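## Task

Take the purple jar out of the full tray and raise it. Every other jar has to stay in the tray, and the tray must lie flat on the table. At the end the only loose objects gripped or squeezed may be the purple jar and the tray. The jar must be held motionless in the air with a firm squeeze, fingertips well below its cap. Its base must sit more than a jar's height above the tops of the remaining jars, and it must touch nothing else.

## Robot and tools

Robot: two six-joint FANUC CRX arms, left_arm and right_arm, each carrying a Robotiq 2F-85 parallel gripper. Base placements in the scene frame: left_arm at (+0.039, +0.358, 0) m with quat_wxyz (+0.998, 0, 0, +0.067); right_arm at (-0.030, -0.393, 0) m with quat_wxyz (+0.995, 0, 0, +0.099). Scene frame: origin on the tabletop midway between the arms, +z up, +x out across the table, left_arm on the +y side. The arm names do not refer to image sides.

execute_actions takes "actions", a list holding one item or nothing, plus an optional "pictures" boolean (images come by default). An empty list only reports state. A wait is {"steps": N}, N up to 300 control steps of 1/30 s, counted from the previous result and including your reply time. A move is {"rows": [...], "steps": N}: 1 to 15 rows, N at most 15 (default 15). Each row drives one step; if rows run out, the final row repeats. A rejected call sends nothing.

Every row holds 18 numbers covering both arms, even when only one should move: left_arm first (6 joint targets, then gripper position, force_limit, speed), then the same 9 for right_arm. Joint numbers are absolute target angles in radians in joint order, matching the Joint positions printout: waist -3.491..3.491, shoulder -3.140..3.140, elbow -1.187..4.328, forearm roll -3.316..3.316, wrist pitch -3.140..3.140, wrist roll -3.927..3.927. Aiming more than 0.010 rad beyond a range end, and beyond the current angle, gets the call refused; true ends may differ by up to 0.010 rad and targets past them are clipped, sometimes reported as "joint sent to its limit" (possibly referring to an earlier action). To keep an arm still, resend its current angles.

Gripper numbers are absolute settings in [-1, 1]. position: +1 fully open (85 mm), about -0.8 pads touching, -1 closes until blocked. force_limit: per-pad press on a 40 mm object after a slow close, roughly 20 N at -1, 128 N at 0, 235 N at +1; thin or tiny items get less. speed: gap change of about 20, 85, 150 mm/s at -1, 0, +1; quicker closes add up to roughly 5 N (speed 0) or 12 N (speed +1). Force and speed changes only apply once position changes by 0.01 or more; to soften a grip, open first. Resending the same three values leaves the gripper alone; a 0 is a real command.

Motion limits: target rates up to 2.62 (waist, shoulder), 3.14 (elbow), 3.93 (wrist joints) rad/s, 0.5 s to accelerate, joints of one arm synchronised. Each step the target may lead the measured angle by at most 0.805 (waist, shoulder), 0.966 (elbow), 1.21 (other joints) rad, and the whole arm target is scaled back if it would move the hand more than 70 mm from where it is. Between calls arms keep heading to the last row until they settle or a step is HELD.

Results: the state line gives each hand's end_effector_position (m) and end_effector_quat_wxyz in the scene frame; the point is between closed pads, fingertips lie ~19 mm beyond it closed and ~6 mm open, and reported positions drift at long reach. Gripper +z runs along the fingers, y is the closing direction; a flat block juts ~9 cm toward gripper +x from the last joint axis and rotates with it. Closing pushes fingertips ~13 mm further out, so leave clearance over surfaces. object_status: 0 moving, 1 blocked while opening, 2 blocked while closing (a grip), 3 reached target or pads met. Any new position resets it to 0 briefly. position_measured counts: 3 open, ~78 = 60 mm, ~130 = 40 mm, ~180 = 20 mm, ~230 pads meeting. Lost or yielding objects trigger re-closing, except grips made at force_limit -1, which keep reporting 2. Joint positions/velocities are in rad and rad/s per arm. "joint command not followed" means the clearance check altered joint targets; HELD marks steps where the row was partly or wholly withheld. Flange force is the estimated external force on the gripper including held weight; it is noisy, worst after sudden stops, and may read "no reading".

Faults: contact torque reaching a load limit (144 N m waist/shoulder/elbow, 36 N m wrist joints; held weight counts) or any external force of 150 N freezes that arm for 10 s and drops the rest of the call, with the arm going limp. Long holding heats motors: MOTOR HOT warns, OVER-TEMPERATURE FAULT brakes the arm until cool. Keep the arms from striking or pressing each other.

Cameras: cam_high and cam_low (896x504) and fisheye wrist cameras cam_left_wrist and cam_right_wrist (616x616); calibration is given and may be slightly off. zoom_image takes "camera" and "region" [x0, y0, x1, y1] in that camera's pixels, top-left origin, at most 504x504. read_manual returns only licence text. finished_scene takes "scene", the current scene's number, ends and grades it irreversibly, and reveals the next task.

A random tug or push may occur. Avoid dropping objects, knocking anything off the table, tipping the tray, pulling neighbouring jars out, slamming or shoving hard. Approach the target jar from above, grasp its body well below the cap with position -1 and a firm force_limit, confirm object_status 2, then lift straight up and hold still.

Each tool is called after "Call:" as name([rows], argument=value, ...), one row to a line, values as JSON.

## Session

Call:
execute_actions(actions=[])

Scene clock: 0.00 s of 4400.00 s.
left_arm: end_effector_position=(+0.4359, +0.6728, +0.3420) position_measured=3 object_status=3 end_effector_quat_wxyz=(+0.049, +0.107, +0.722, -0.682) | right_arm: end_effector_position=(+0.2345, +0.0459, +0.3918) position_measured=3 object_status=3 end_effector_quat_wxyz=(+0.055, +0.001, +0.995, -0.084)
Joint positions: left_arm=[ 0.976  0.91   0.539  0.756 -2.563 -1.094] | right_arm=[ 1.177  0.29   0.552  0.153 -1.973 -1.327]
Joint velocities: left_arm=[ 0. -0.  0. -0. -0.  0.] | right_arm=[-0.    -0.     0.    -0.002  0.    -0.   ]
Flange force (N, the push that the arm receives, along the gripper's own x y z axes): no reading

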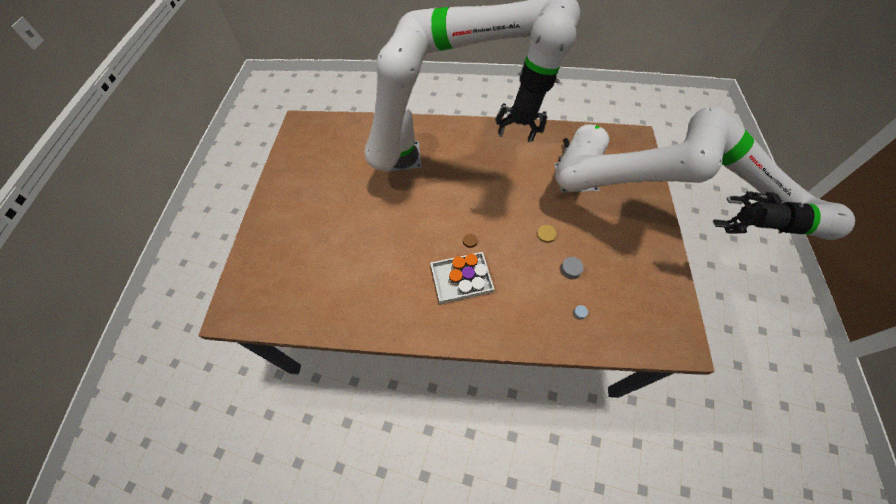

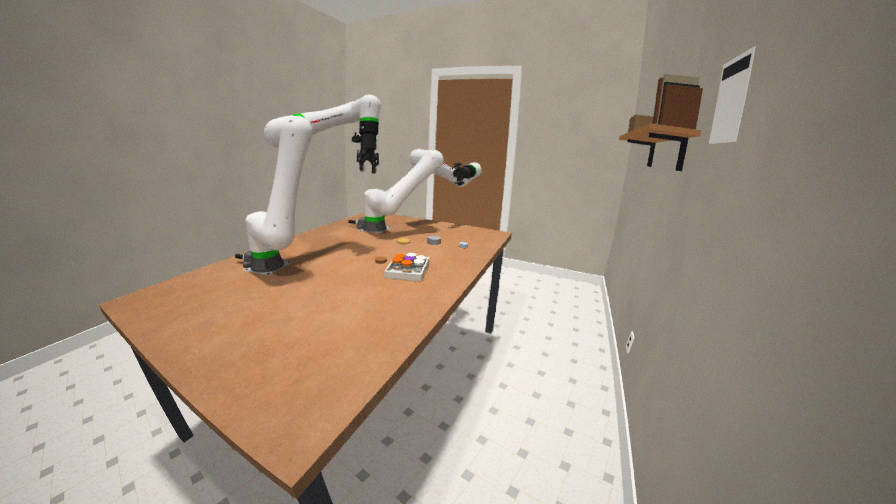

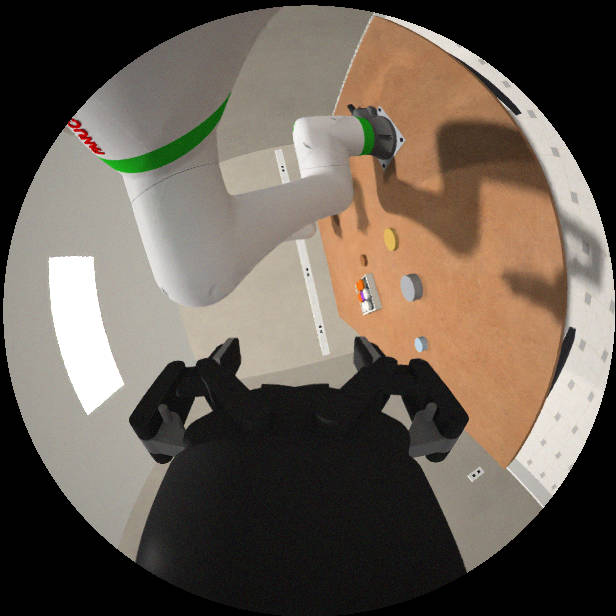

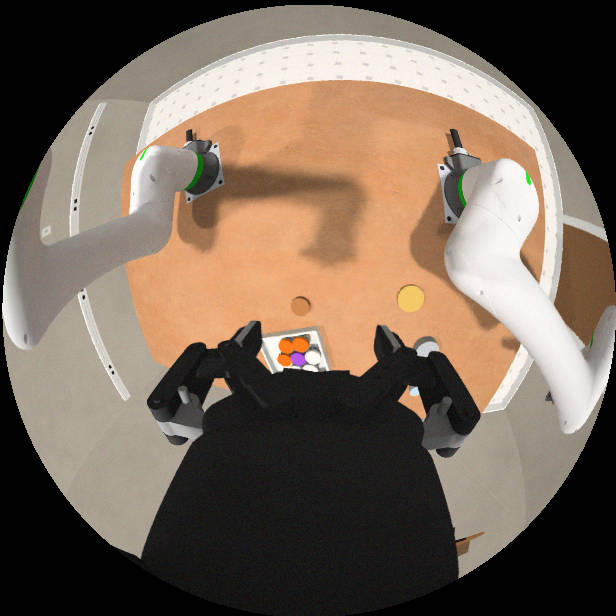

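Call:
zoom_image(camera="cam_high", region=[410, 225, 520, 315])

Call:
zoom_image(camera="cam_low", region=[365, 235, 455, 295])

Region (410, 225, 520, 315) of cam_high's 896x504 image, scaled by 4.582, with more detail than that image has; it fills the top 412 rows of this view, and the rest is white.

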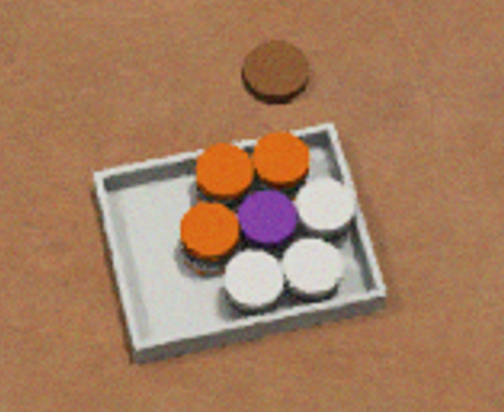

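Region (365, 235, 455, 295) of cam_low's 896x504 image, scaled by 5.600, with more detail than that image has.

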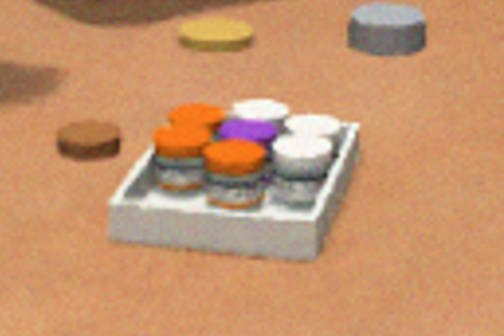

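Call:
execute_actions([
  {"rows":[[0.976,0.91,0.539,0.756,-2.563,-1.094,1,0,0,0.549,0.5125,0.468,0,-1.526,-1.986,0.35,-0.5,0]],"steps":15},
], pictures=false)

Call:
execute_actions([
  {"steps":30},
])

Scene clock: 63.90 s of 4400.00 s.
left_arm: end_effector_position=(+0.4361, +0.6726, +0.3421) position_measured=3 object_status=3 end_effector_quat_wxyz=(+0.049, +0.107, +0.723, -0.681) | right_arm: end_effector_position=(+0.3698, +0.0280, +0.3041) position_measured=83 object_status=0 end_effector_quat_wxyz=(+0.032, +0.278, +0.959, -0.045)
Joint positions: left_arm=[ 0.976  0.91   0.539  0.756 -2.563 -1.094] | right_arm=[ 0.884  0.393  0.513  0.082 -1.765 -1.634]
Joint velocities: left_arm=[ 0.    -0.002  0.     0.     0.     0.002] | right_arm=[-0.682  0.242 -0.091 -0.166  0.485 -0.712]
Flange force (N, the push that the arm receives, along the gripper's own x y z axes): left_arm=[-1.2 2.2 -2.5] | right_arm=[1.4 5.2 -1.8]
Steps of this call (steps 1 to 90: nothing new was sent; then 60.40 s passed at rest; steps 91 to 105: all 15 steps of this action). Readings (joint positions | what the end effector reports):
91: left_arm=[0.976 0.910 0.539 0.756 -2.563 -1.094] | right_arm=[1.177 0.290 0.552 0.153 -1.972 -1.327] | left_arm position_measured=3 object_status=3 | right_arm position_measured=3 object_status=0
92: left_arm=[0.976 0.910 0.539 0.756 -2.563 -1.094] | right_arm=[1.173 0.291 0.551 0.152 -1.970 -1.331] | left_arm position_measured=3 object_status=3 | right_arm position_measured=4 object_status=0
94: left_arm=[0.976 0.910 0.539 0.756 -2.563 -1.094] | right_arm=[1.148 0.300 0.548 0.146 -1.952 -1.358] | left_arm position_measured=3 object_status=3 | right_arm position_measured=14 object_status=0
98: left_arm=[0.976 0.910 0.539 0.756 -2.563 -1.094] | right_arm=[1.049 0.335 0.535 0.122 -1.882 -1.460] | left_arm position_measured=3 object_status=3 | right_arm position_measured=43 object_status=0
105: the state above

Scene clock: 64.90 s of 4400.00 s.
left_arm: end_effector_position=(+0.4361, +0.6726, +0.3421) position_measured=3 object_status=3 end_effector_quat_wxyz=(+0.049, +0.107, +0.723, -0.681) | right_arm: end_effector_position=(+0.5215, -0.0592, +0.2000) position_measured=85 object_status=3 end_effector_quat_wxyz=(+0.000, +0.581, +0.814, +0.000)
Joint positions: left_arm=[ 0.976  0.91   0.539  0.756 -2.563 -1.094] | right_arm=[ 0.549  0.512  0.468 -0.    -1.526 -1.986]
Joint velocities: left_arm=[-0.     0.    -0.    -0.    -0.     0.001] | right_arm=[ 0.004 -0.     0.    -0.001 -0.    -0.001]
Flange force (N, the push that the arm receives, along the gripper's own x y z axes): left_arm=[-0.8 2.2 -1.7] | right_arm=[2.2 3.5 -1.8]
Steps of this call (steps 1 to 30: the robot went on to your last target). Readings (joint positions | what the end effector reports):
1: left_arm=[0.976 0.910 0.539 0.756 -2.563 -1.094] | right_arm=[0.861 0.402 0.510 0.076 -1.748 -1.658] | left_arm position_measured=3 object_status=3 | right_arm position_measured=84 object_status=0
2: left_arm=[0.976 0.910 0.539 0.756 -2.563 -1.094] | right_arm=[0.838 0.410 0.507 0.071 -1.732 -1.682] | left_arm position_measured=3 object_status=3 | right_arm position_measured=85 object_status=0
4: left_arm=[0.976 0.910 0.539 0.756 -2.563 -1.094] | right_arm=[0.793 0.426 0.501 0.059 -1.699 -1.730] | left_arm position_measured=3 object_status=3 | right_arm position_measured=85 object_status=0
8: left_arm=[0.976 0.910 0.539 0.756 -2.563 -1.094] | right_arm=[0.703 0.458 0.488 0.037 -1.635 -1.825] | left_arm position_measured=3 object_status=3 | right_arm position_measured=85 object_status=0
30: the state above
camera_calibration (this result's frames):
cam_left_wrist: T_world_to_cam=[[0.250669, 0.0894669, -0.96393, 0.153401], [0.951935, 0.158272, 0.262239, -0.580489], [0.176025, -0.983334, -0.0454929, 0.751329], [0, 0, 0, 1]] pos_world=[0.381883, 0.816958, 0.334275]
cam_right_wrist: T_world_to_cam=[[0.934926, 0.350813, -0.0533238, -0.45048], [0.347834, -0.876332, 0.333249, -0.279963], [0.0701787, -0.330111, -0.94133, 0.281893], [0, 0, 0, 1]] pos_world=[0.498763, 0.00575009, 0.33463]

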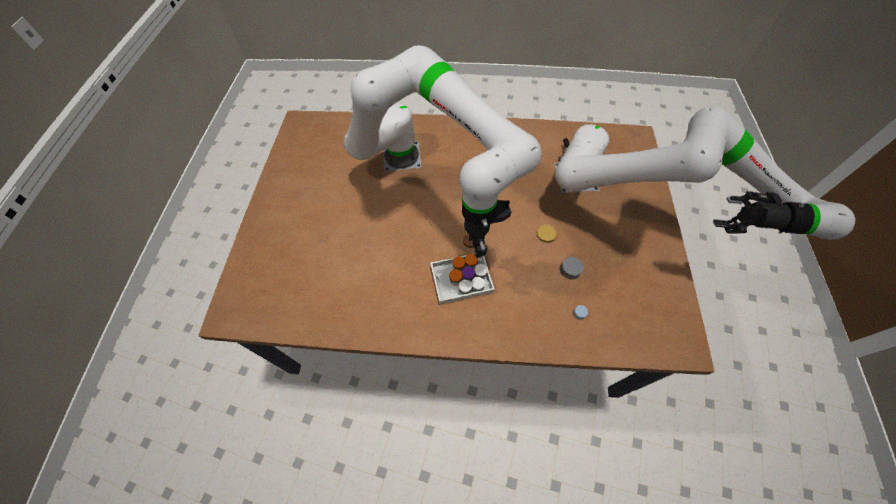

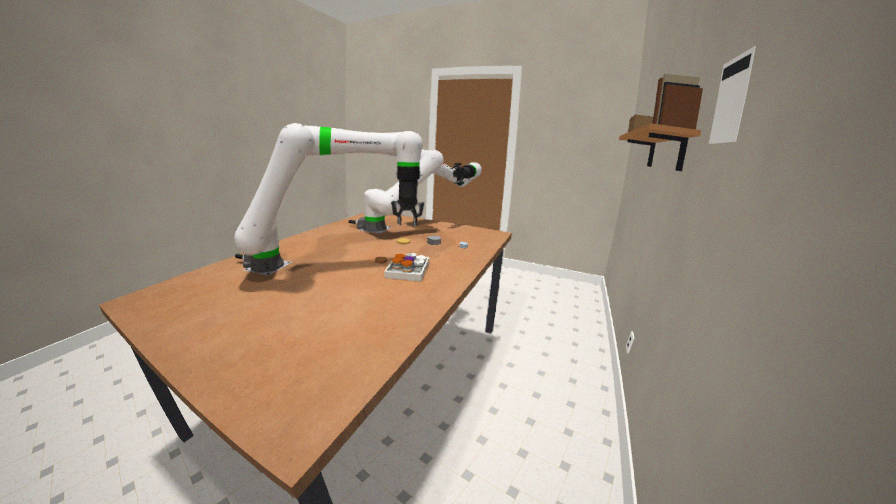

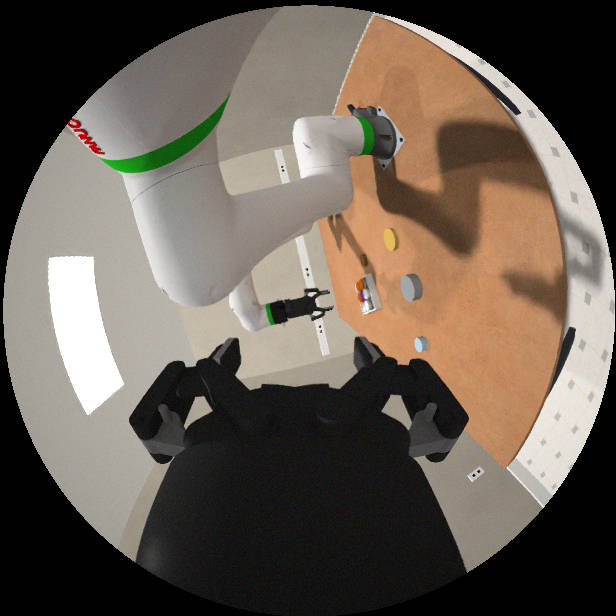

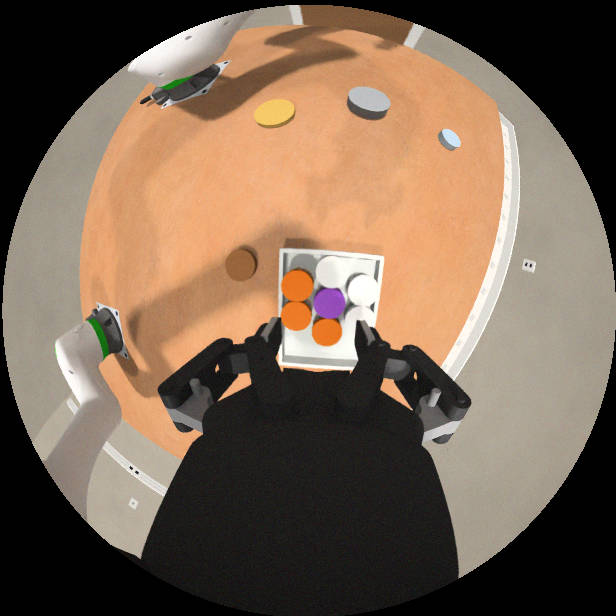

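Call:
zoom_image(camera="cam_right_wrist", region=[250, 230, 410, 390])

Region (250, 230, 410, 390) of cam_right_wrist's 616x616 image, scaled by 3.150, with more detail than that image has.

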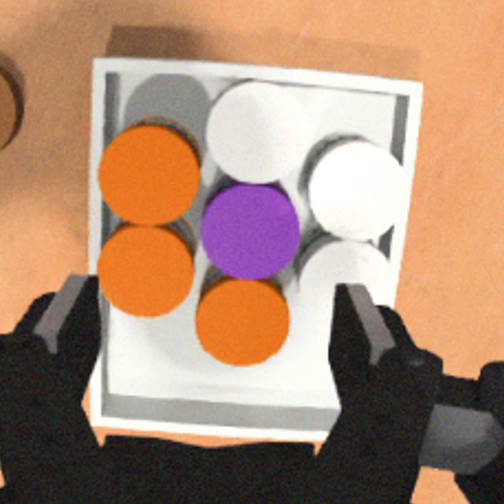

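Call:
execute_actions([
  {"rows":[[0.976,0.91,0.539,0.756,-2.563,-1.094,1,0,0,0.4268,0.5591,0.2775,0,-1.2892,-1.882,0.35,-0.5,0]],"steps":15},
], pictures=false)

Call:
execute_actions([
  {"steps":15},
])

Call:
zoom_image(camera="cam_right_wrist", region=[200, 150, 450, 400])

Call:
zoom_image(camera="cam_low", region=[365, 205, 465, 295])

Scene clock: 102.07 s of 4400.00 s.
left_arm: end_effector_position=(+0.4361, +0.6726, +0.3421) position_measured=3 object_status=3 end_effector_quat_wxyz=(+0.049, +0.107, +0.723, -0.681) | right_arm: end_effector_position=(+0.5579, -0.1285, +0.0905) position_measured=85 object_status=3 end_effector_quat_wxyz=(+0.000, +0.588, +0.809, +0.000)
Joint positions: left_arm=[ 0.976  0.91   0.539  0.756 -2.563 -1.094] | right_arm=[ 0.427  0.559  0.278 -0.    -1.29  -1.882]
Joint velocities: left_arm=[-0.     0.    -0.001  0.    -0.     0.   ] | right_arm=[-0.006  0.004 -0.013  0.     0.013  0.006]
Flange force (N, the push that the arm receives, along the gripper's own x y z axes): left_arm=[-0.5 2.2 -1.3] | right_arm=[0.8 -2.1 -1.2]
Steps of this call (steps 1 to 15: the robot went on to your last target; steps 16 to 90: nothing new was sent; then 33.67 s passed at rest; steps 91 to 105: all 15 steps of this action). Readings (joint positions | what the end effector reports):
91: left_arm=[0.976 0.910 0.539 0.756 -2.563 -1.094] | right_arm=[0.549 0.513 0.468 -0.000 -1.525 -1.986] | left_arm position_measured=3 object_status=3 | right_arm position_measured=85 object_status=3
92: left_arm=[0.976 0.910 0.539 0.756 -2.563 -1.094] | right_arm=[0.546 0.513 0.463 -0.000 -1.519 -1.984] | left_arm position_measured=3 object_status=3 | right_arm position_measured=85 object_status=3
94: left_arm=[0.976 0.910 0.539 0.756 -2.563 -1.094] | right_arm=[0.526 0.521 0.432 -0.000 -1.482 -1.967] | left_arm position_measured=3 object_status=3 | right_arm position_measured=85 object_status=3
98: left_arm=[0.976 0.910 0.539 0.756 -2.563 -1.094] | right_arm=[0.469 0.543 0.344 -0.000 -1.372 -1.919] | left_arm position_measured=3 object_status=3 | right_arm position_measured=85 object_status=3
105: the state above

Scene clock: 102.57 s of 4400.00 s.
left_arm: end_effector_position=(+0.4361, +0.6726, +0.3421) position_measured=3 object_status=3 end_effector_quat_wxyz=(+0.049, +0.107, +0.723, -0.681) | right_arm: end_effector_position=(+0.5579, -0.1289, +0.0899) position_measured=85 object_status=3 end_effector_quat_wxyz=(-0.000, +0.588, +0.809, -0.000)
Joint positions: left_arm=[ 0.976  0.91   0.539  0.756 -2.563 -1.094] | right_arm=[ 0.427  0.559  0.278 -0.    -1.289 -1.882]
Joint velocities: left_arm=[-0.     0.    -0.001  0.     0.     0.001] | right_arm=[-0.001  0.001  0.     0.001  0.002  0.   ]
Flange force (N, the push that the arm receives, along the gripper's own x y z axes): left_arm=[-1.4 2.1 -3.1] | right_arm=[1.4 3.0 -1.6]
Steps of this call (steps 1 to 15: the robot went on to your last target). Readings (joint positions | what the end effector reports):
1: left_arm=[0.976 0.910 0.539 0.756 -2.563 -1.094] | right_arm=[0.427 0.559 0.278 -0.000 -1.290 -1.882] | left_arm position_measured=3 object_status=3 | right_arm position_measured=85 object_status=3
2: left_arm=[0.976 0.910 0.539 0.756 -2.563 -1.094] | right_arm=[0.427 0.559 0.278 -0.000 -1.289 -1.882] | left_arm position_measured=3 object_status=3 | right_arm position_measured=85 object_status=3
4: left_arm=[0.976 0.910 0.539 0.756 -2.563 -1.094] | right_arm=[0.427 0.559 0.278 -0.000 -1.289 -1.882] | left_arm position_measured=3 object_status=3 | right_arm position_measured=85 object_status=3
8: left_arm=[0.976 0.910 0.539 0.756 -2.563 -1.094] | right_arm=[0.427 0.559 0.278 -0.000 -1.289 -1.882] | left_arm position_measured=3 object_status=3 | right_arm position_measured=85 object_status=3
15: the state above
All arms were judged still, so your last target was given up. Only a new action makes them travel on or press farther. Fingers that are still opening or closing keep moving.
camera_calibration (this result's frames):
cam_left_wrist: T_world_to_cam=[[0.250634, 0.0894809, -0.963938, 0.153401], [0.951948, 0.158252, 0.262206, -0.580464], [0.176007, -0.983336, -0.0455179, 0.751345], [0, 0, 0, 1]] pos_world=[0.381882, 0.816957, 0.33427]
cam_right_wrist: T_world_to_cam=[[0.941146, 0.333722, -0.0536016, -0.471537], [0.331895, -0.882453, 0.33335, -0.308958], [0.0639454, -0.331521, -0.941278, 0.155944], [0, 0, 0, 1]] pos_world=[0.536355, -0.0635795, 0.224503]

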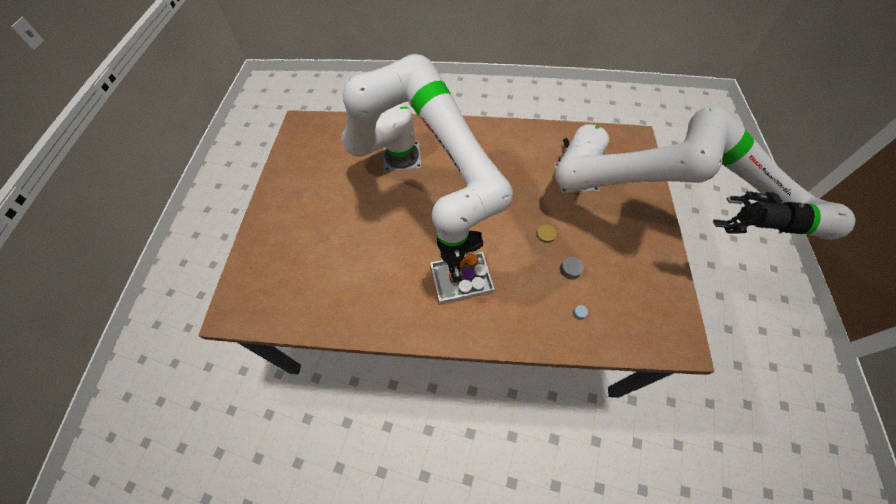

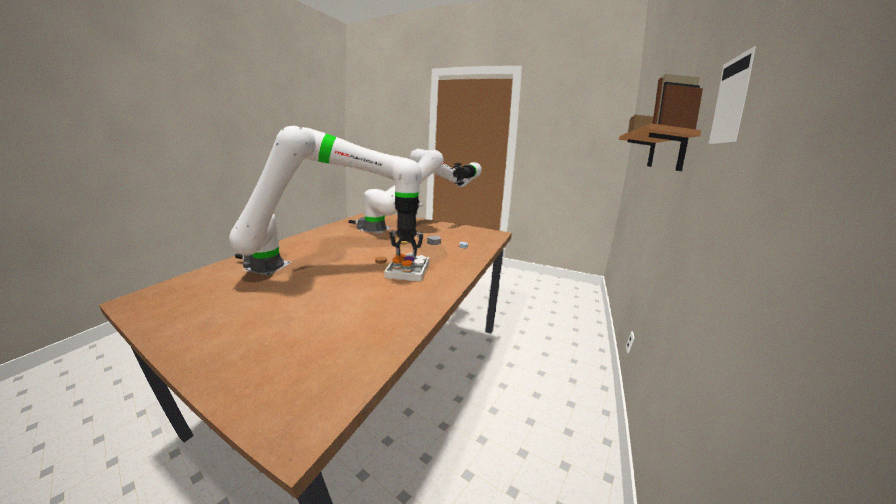

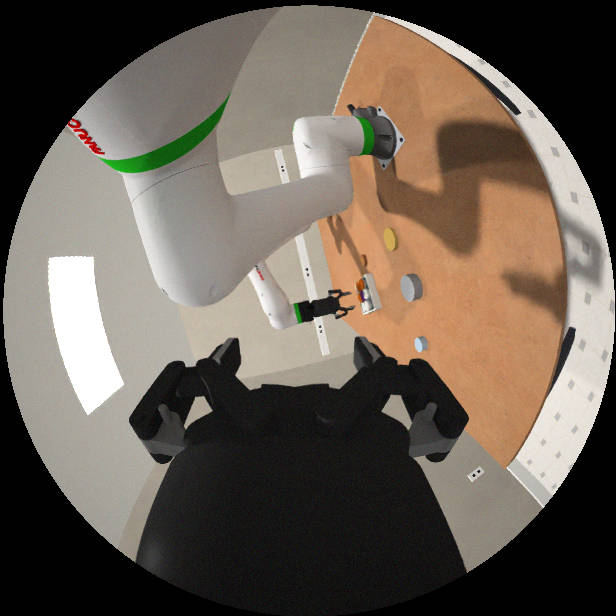

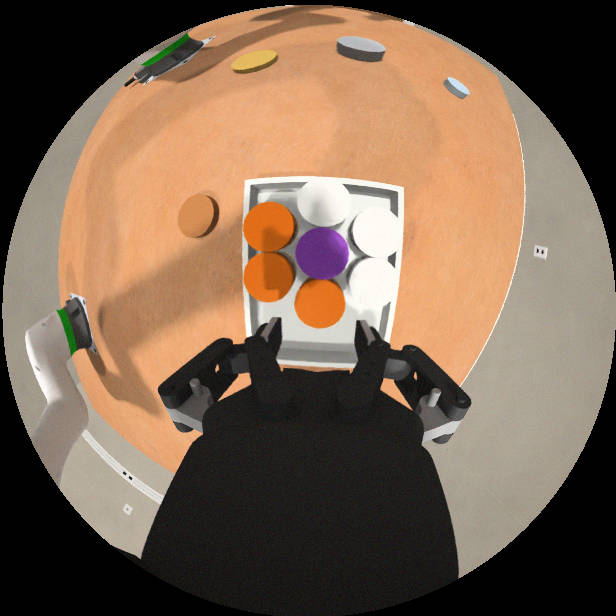

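Region (200, 150, 450, 400) of cam_right_wrist's 616x616 image, scaled by 2.016, with more detail than that image has.

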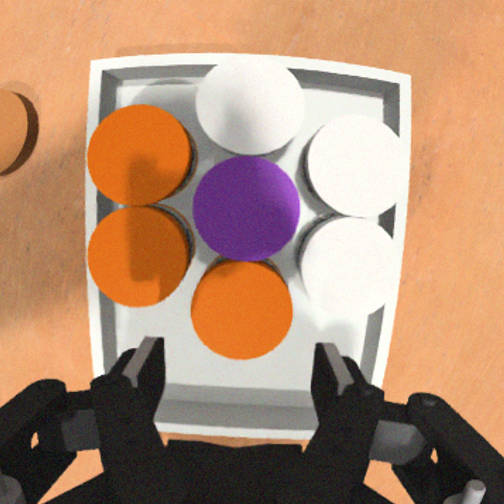

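Region (365, 205, 465, 295) of cam_low's 896x504 image, scaled by 5.040, with more detail than that image has; it fills the top 454 rows of this view, and the rest is white.

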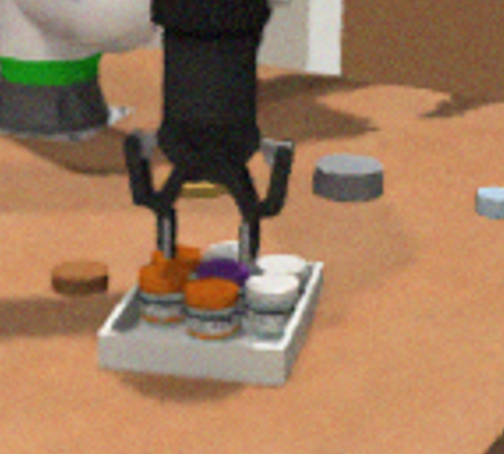

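Call:
execute_actions([
  {"rows":[[0.976,0.91,0.539,0.756,-2.563,-1.094,1,0,0,0.422,0.5591,0.2775,0,-1.2892,-1.877,0.35,-0.5,0],[0.976,0.91,0.539,0.756,-2.563,-1.094,1,0,0,0.422,0.565,0.268,0,-1.273,-1.877,0.35,-0.5,0],[0.976,0.91,0.539,0.756,-2.563,-1.094,1,0,0,0.422,0.565,0.268,0,-1.273,-1.877,0.35,-0.5,0],[0.976,0.91,0.539,0.756,-2.563,-1.094,1,0,0,0.422,0.571,0.258,0,-1.257,-1.877,0.35,-0.5,0],[0.976,0.91,0.539,0.756,-2.563,-1.094,1,0,0,0.422,0.571,0.258,0,-1.257,-1.877,0.35,-0.5,0],[0.976,0.91,0.539,0.756,-2.563,-1.094,1,0,0,0.422,0.578,0.248,0,-1.241,-1.877,0.35,-0.5,0],[0.976,0.91,0.539,0.756,-2.563,-1.094,1,0,0,0.422,0.578,0.248,0,-1.241,-1.877,0.35,-0.5,0],[0.976,0.91,0.539,0.756,-2.563,-1.094,1,0,0,0.422,0.584,0.238,0,-1.225,-1.877,0.35,-0.5,0],[0.976,0.91,0.539,0.756,-2.563,-1.094,1,0,0,0.422,0.584,0.238,0,-1.225,-1.877,0.35,-0.5,0],[0.976,0.91,0.539,0.756,-2.563,-1.094,1,0,0,0.422,0.5907,0.2286,0,-1.2087,-1.877,0.35,-0.5,0]],"steps":15},
])

Call:
zoom_image(camera="cam_right_wrist", region=[200, 150, 450, 400])

Call:
zoom_image(camera="cam_low", region=[365, 205, 465, 295])

Scene clock: 118.77 s of 4400.00 s.
left_arm: end_effector_position=(+0.4361, +0.6726, +0.3421) position_measured=3 object_status=3 end_effector_quat_wxyz=(+0.049, +0.107, +0.723, -0.681) | right_arm: end_effector_position=(+0.5591, -0.1318, +0.0507) position_measured=85 object_status=3 end_effector_quat_wxyz=(-0.000, +0.588, +0.809, +0.000)
Joint positions: left_arm=[ 0.976  0.91   0.539  0.756 -2.563 -1.094] | right_arm=[ 0.422  0.59   0.229 -0.    -1.21  -1.877]
Joint velocities: left_arm=[-0.     0.    -0.     0.    -0.     0.001] | right_arm=[-0.001  0.007 -0.013 -0.001  0.022  0.001]
Flange force (N, the push that the arm receives, along the gripper's own x y z axes): left_arm=[-0.2 2.3 -1.7] | right_arm=[1.4 5.9 -0.8]
Steps of this call (steps 1 to 90: nothing new was sent; then 12.70 s passed at rest; steps 91 to 105: all 15 steps of this action). Readings (joint positions | what the end effector reports):
91: left_arm=[0.976 0.910 0.539 0.756 -2.563 -1.094] | right_arm=[0.427 0.559 0.277 0.000 -1.289 -1.882] | left_arm position_measured=3 object_status=3 | right_arm position_measured=85 object_status=3
92: left_arm=[0.976 0.910 0.539 0.756 -2.563 -1.094] | right_arm=[0.425 0.559 0.277 0.000 -1.289 -1.880] | left_arm position_measured=3 object_status=3 | right_arm position_measured=85 object_status=3
94: left_arm=[0.976 0.910 0.539 0.756 -2.563 -1.094] | right_arm=[0.423 0.563 0.271 0.000 -1.279 -1.878] | left_arm position_measured=3 object_status=3 | right_arm position_measured=85 object_status=3
98: left_arm=[0.976 0.910 0.539 0.756 -2.563 -1.094] | right_arm=[0.422 0.574 0.253 0.000 -1.250 -1.877] | left_arm position_measured=3 object_status=3 | right_arm position_measured=85 object_status=3
105: the state above
camera_calibration (this result's frames):
cam_left_wrist: T_world_to_cam=[[0.250634, 0.0894809, -0.963938, 0.153401], [0.951948, 0.158252, 0.262206, -0.580464], [0.176007, -0.983336, -0.0455179, 0.751345], [0, 0, 0, 1]] pos_world=[0.381882, 0.816957, 0.33427]
cam_right_wrist: T_world_to_cam=[[0.941093, 0.333893, -0.0534752, -0.473819], [0.332021, -0.882446, 0.333244, -0.298845], [0.0640786, -0.331368, -0.941323, 0.117996], [0, 0, 0, 1]] pos_world=[0.53757, -0.0664094, 0.185323]

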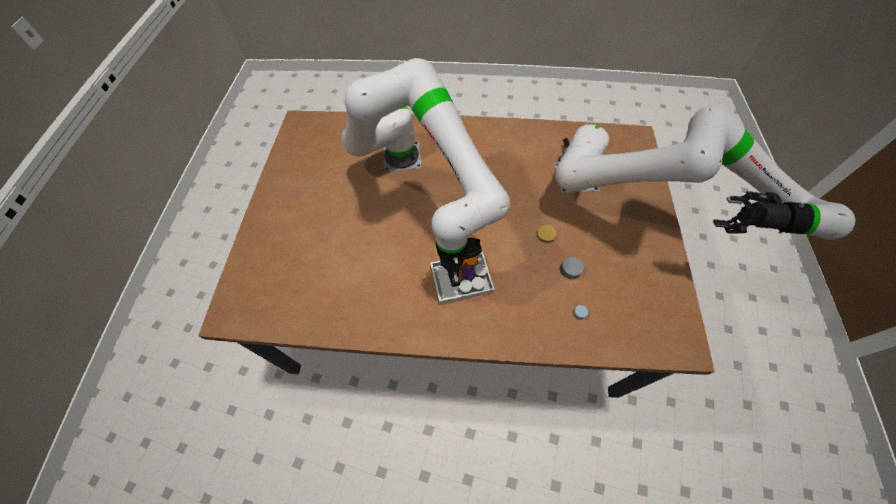

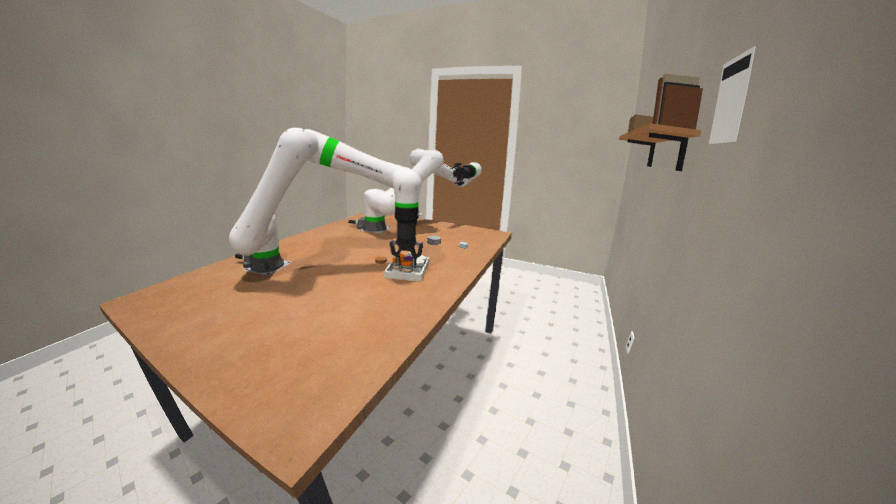

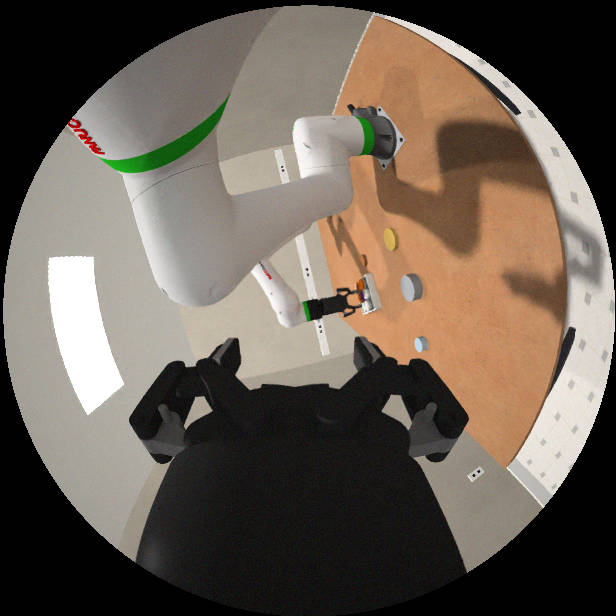

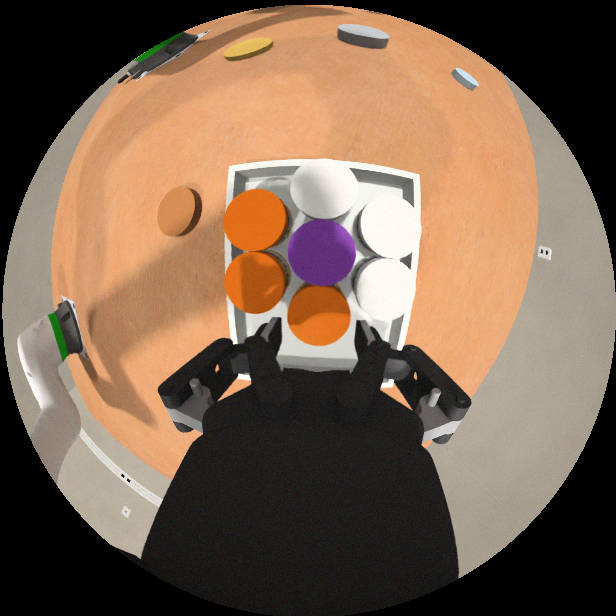

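Region (200, 150, 450, 400) of cam_right_wrist's 616x616 image, scaled by 2.016, with more detail than that image has.

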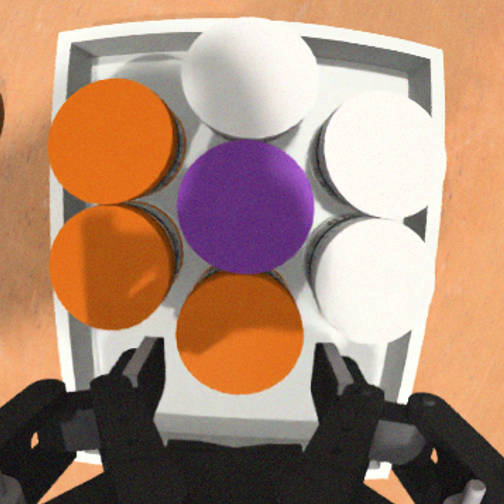

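Region (365, 205, 465, 295) of cam_low's 896x504 image, scaled by 5.040, with more detail than that image has; it fills the top 454 rows of this view, and the rest is white.

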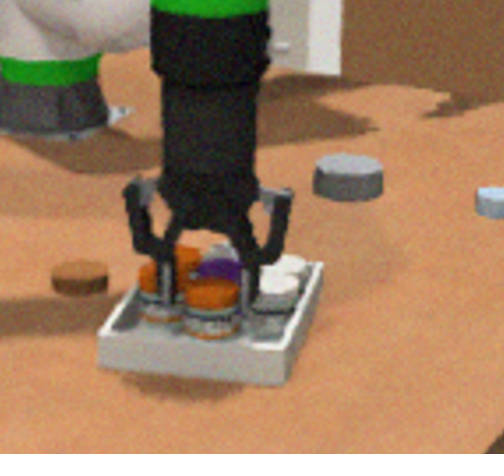

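Call:
execute_actions([
  {"rows":[[0.976,0.91,0.539,0.756,-2.563,-1.094,1,0,0,0.428,0.5907,0.2286,0,-1.2087,-1.883,-1,-0.6,-0.7]],"steps":15},
], pictures=false)

Call:
execute_actions([
  {"steps":10},
])

Call:
zoom_image(camera="cam_right_wrist", region=[200, 150, 450, 400])

Scene clock: 128.10 s of 4400.00 s.
left_arm: end_effector_position=(+0.4361, +0.6726, +0.3421) position_measured=3 object_status=3 end_effector_quat_wxyz=(+0.049, +0.107, +0.723, -0.681) | right_arm: end_effector_position=(+0.5575, -0.1283, +0.0501) position_measured=125 object_status=0 end_effector_quat_wxyz=(+0.000, +0.588, +0.809, +0.000)
Joint positions: left_arm=[ 0.976  0.91   0.539  0.756 -2.563 -1.094] | right_arm=[ 0.428  0.591  0.229  0.    -1.209 -1.883]
Joint velocities: left_arm=[-0.001 -0.    -0.    -0.001  0.001  0.001] | right_arm=[-0.    -0.001  0.    -0.001  0.002  0.   ]
Flange force (N, the push that the arm receives, along the gripper's own x y z axes): left_arm=[-1.9 2.0 -2.9] | right_arm=[-2.7 -5.1 -21.0]
Steps of this call (steps 1 to 15: the robot went on to your last target; steps 16 to 90: nothing new was sent; then 5.83 s passed at rest; steps 91 to 105: all 15 steps of this action). Readings (joint positions | what the end effector reports):
91: left_arm=[0.976 0.910 0.539 0.756 -2.563 -1.094] | right_arm=[0.422 0.591 0.229 0.000 -1.209 -1.877] | left_arm position_measured=3 object_status=3 | right_arm position_measured=85 object_status=0
92: left_arm=[0.976 0.910 0.539 0.756 -2.563 -1.094] | right_arm=[0.424 0.591 0.229 0.000 -1.209 -1.878] | left_arm position_measured=3 object_status=3 | right_arm position_measured=86 object_status=0
94: left_arm=[0.976 0.910 0.539 0.756 -2.563 -1.094] | right_arm=[0.427 0.591 0.229 0.000 -1.209 -1.881] | left_arm position_measured=3 object_status=3 | right_arm position_measured=90 object_status=0
98: left_arm=[0.976 0.910 0.539 0.756 -2.563 -1.094] | right_arm=[0.428 0.591 0.229 0.000 -1.209 -1.883] | left_arm position_measured=3 object_status=3 | right_arm position_measured=103 object_status=0
105: the state above

Scene clock: 128.43 s of 4400.00 s.
left_arm: end_effector_position=(+0.4361, +0.6726, +0.3421) position_measured=3 object_status=3 end_effector_quat_wxyz=(+0.049, +0.107, +0.723, -0.681) | right_arm: end_effector_position=(+0.5575, -0.1283, +0.0501) position_measured=126 object_status=2 end_effector_quat_wxyz=(+0.000, +0.588, +0.809, +0.000)
Joint positions: left_arm=[ 0.976  0.91   0.539  0.756 -2.563 -1.094] | right_arm=[ 0.428  0.591  0.229  0.    -1.209 -1.883]
Joint velocities: left_arm=[ 0.    -0.     0.001 -0.    -0.    -0.001] | right_arm=[ 0.    -0.     0.    -0.    -0.001  0.   ]
Flange force (N, the push that the arm receives, along the gripper's own x y z axes): left_arm=[-0.6 2.1 -1.5] | right_arm=[-1.9 -1.6 -21.1]
Steps of this call (steps 1 to 10: the robot went on to your last target). Readings (joint positions | what the end effector reports):
1: left_arm=[0.976 0.910 0.539 0.756 -2.563 -1.094] | right_arm=[0.428 0.591 0.229 0.000 -1.209 -1.883] | left_arm position_measured=3 object_status=3 | right_arm position_measured=126 object_status=0
2: left_arm=[0.976 0.910 0.539 0.756 -2.563 -1.094] | right_arm=[0.428 0.591 0.229 0.000 -1.209 -1.883] | left_arm position_measured=3 object_status=3 | right_arm position_measured=126 object_status=0
4: left_arm=[0.976 0.910 0.539 0.756 -2.563 -1.094] | right_arm=[0.428 0.591 0.229 0.000 -1.209 -1.883] | left_arm position_measured=3 object_status=3 | right_arm position_measured=126 object_status=0
8: left_arm=[0.976 0.910 0.539 0.756 -2.563 -1.094] | right_arm=[0.428 0.591 0.229 0.000 -1.209 -1.883] | left_arm position_measured=3 object_status=3 | right_arm position_measured=126 object_status=2
10: the state above
camera_calibration (this result's frames):
cam_left_wrist: T_world_to_cam=[[0.250634, 0.089481, -0.963938, 0.153401], [0.951948, 0.158252, 0.262206, -0.580464], [0.176007, -0.983336, -0.045518, 0.751345], [0, 0, 0, 1]] pos_world=[0.381882, 0.816957, 0.33427]
cam_right_wrist: T_world_to_cam=[[0.941077, 0.333932, -0.0535186, -0.473495], [0.332062, -0.882372, 0.333399, -0.295078], [0.0641092, -0.331525, -0.941266, 0.1186], [0, 0, 0, 1]] pos_world=[0.535975, -0.0629343, 0.184672]

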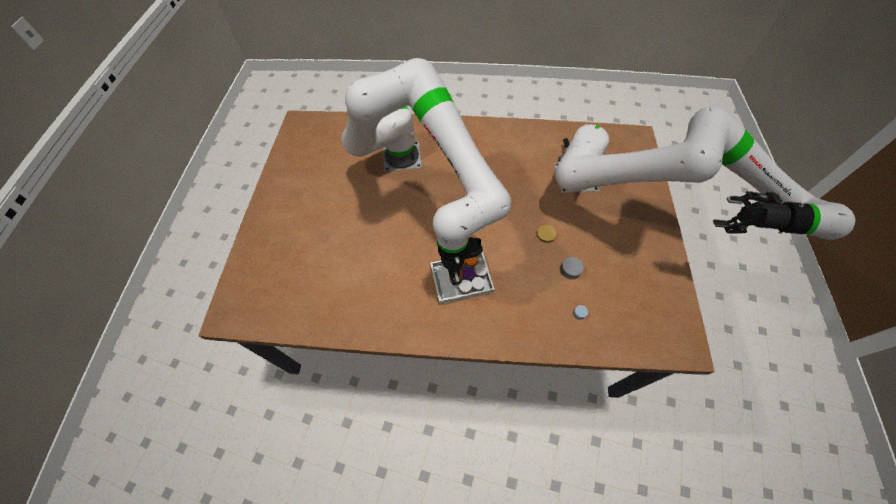

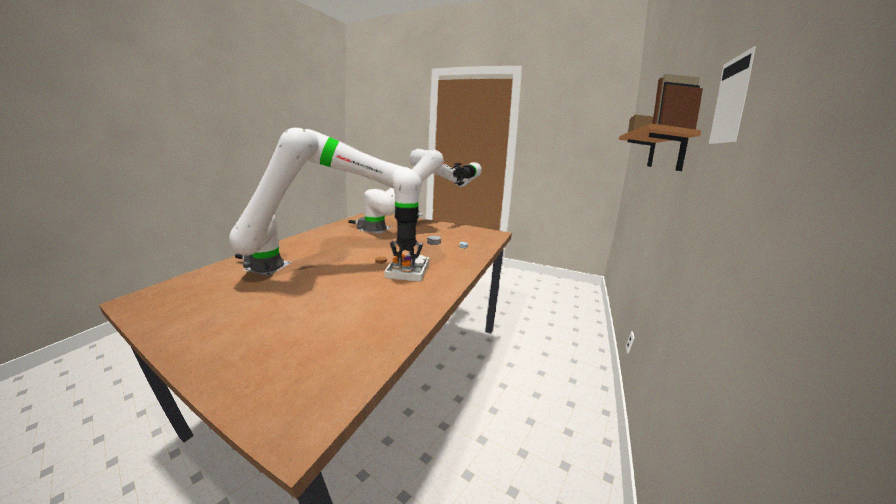

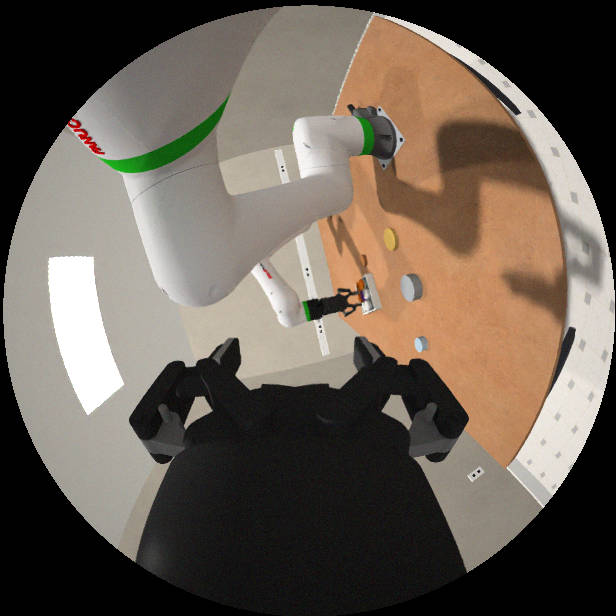

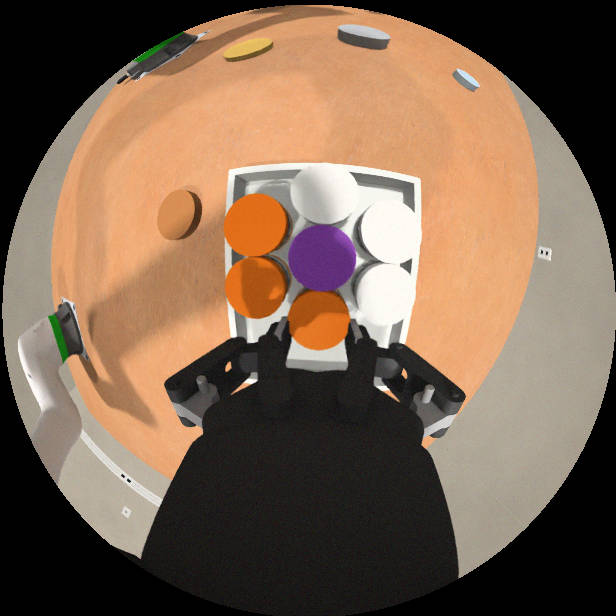

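Region (200, 150, 450, 400) of cam_right_wrist's 616x616 image, scaled by 2.016, with more detail than that image has.

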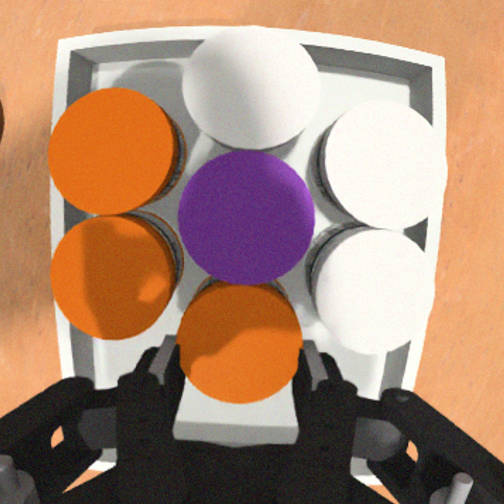

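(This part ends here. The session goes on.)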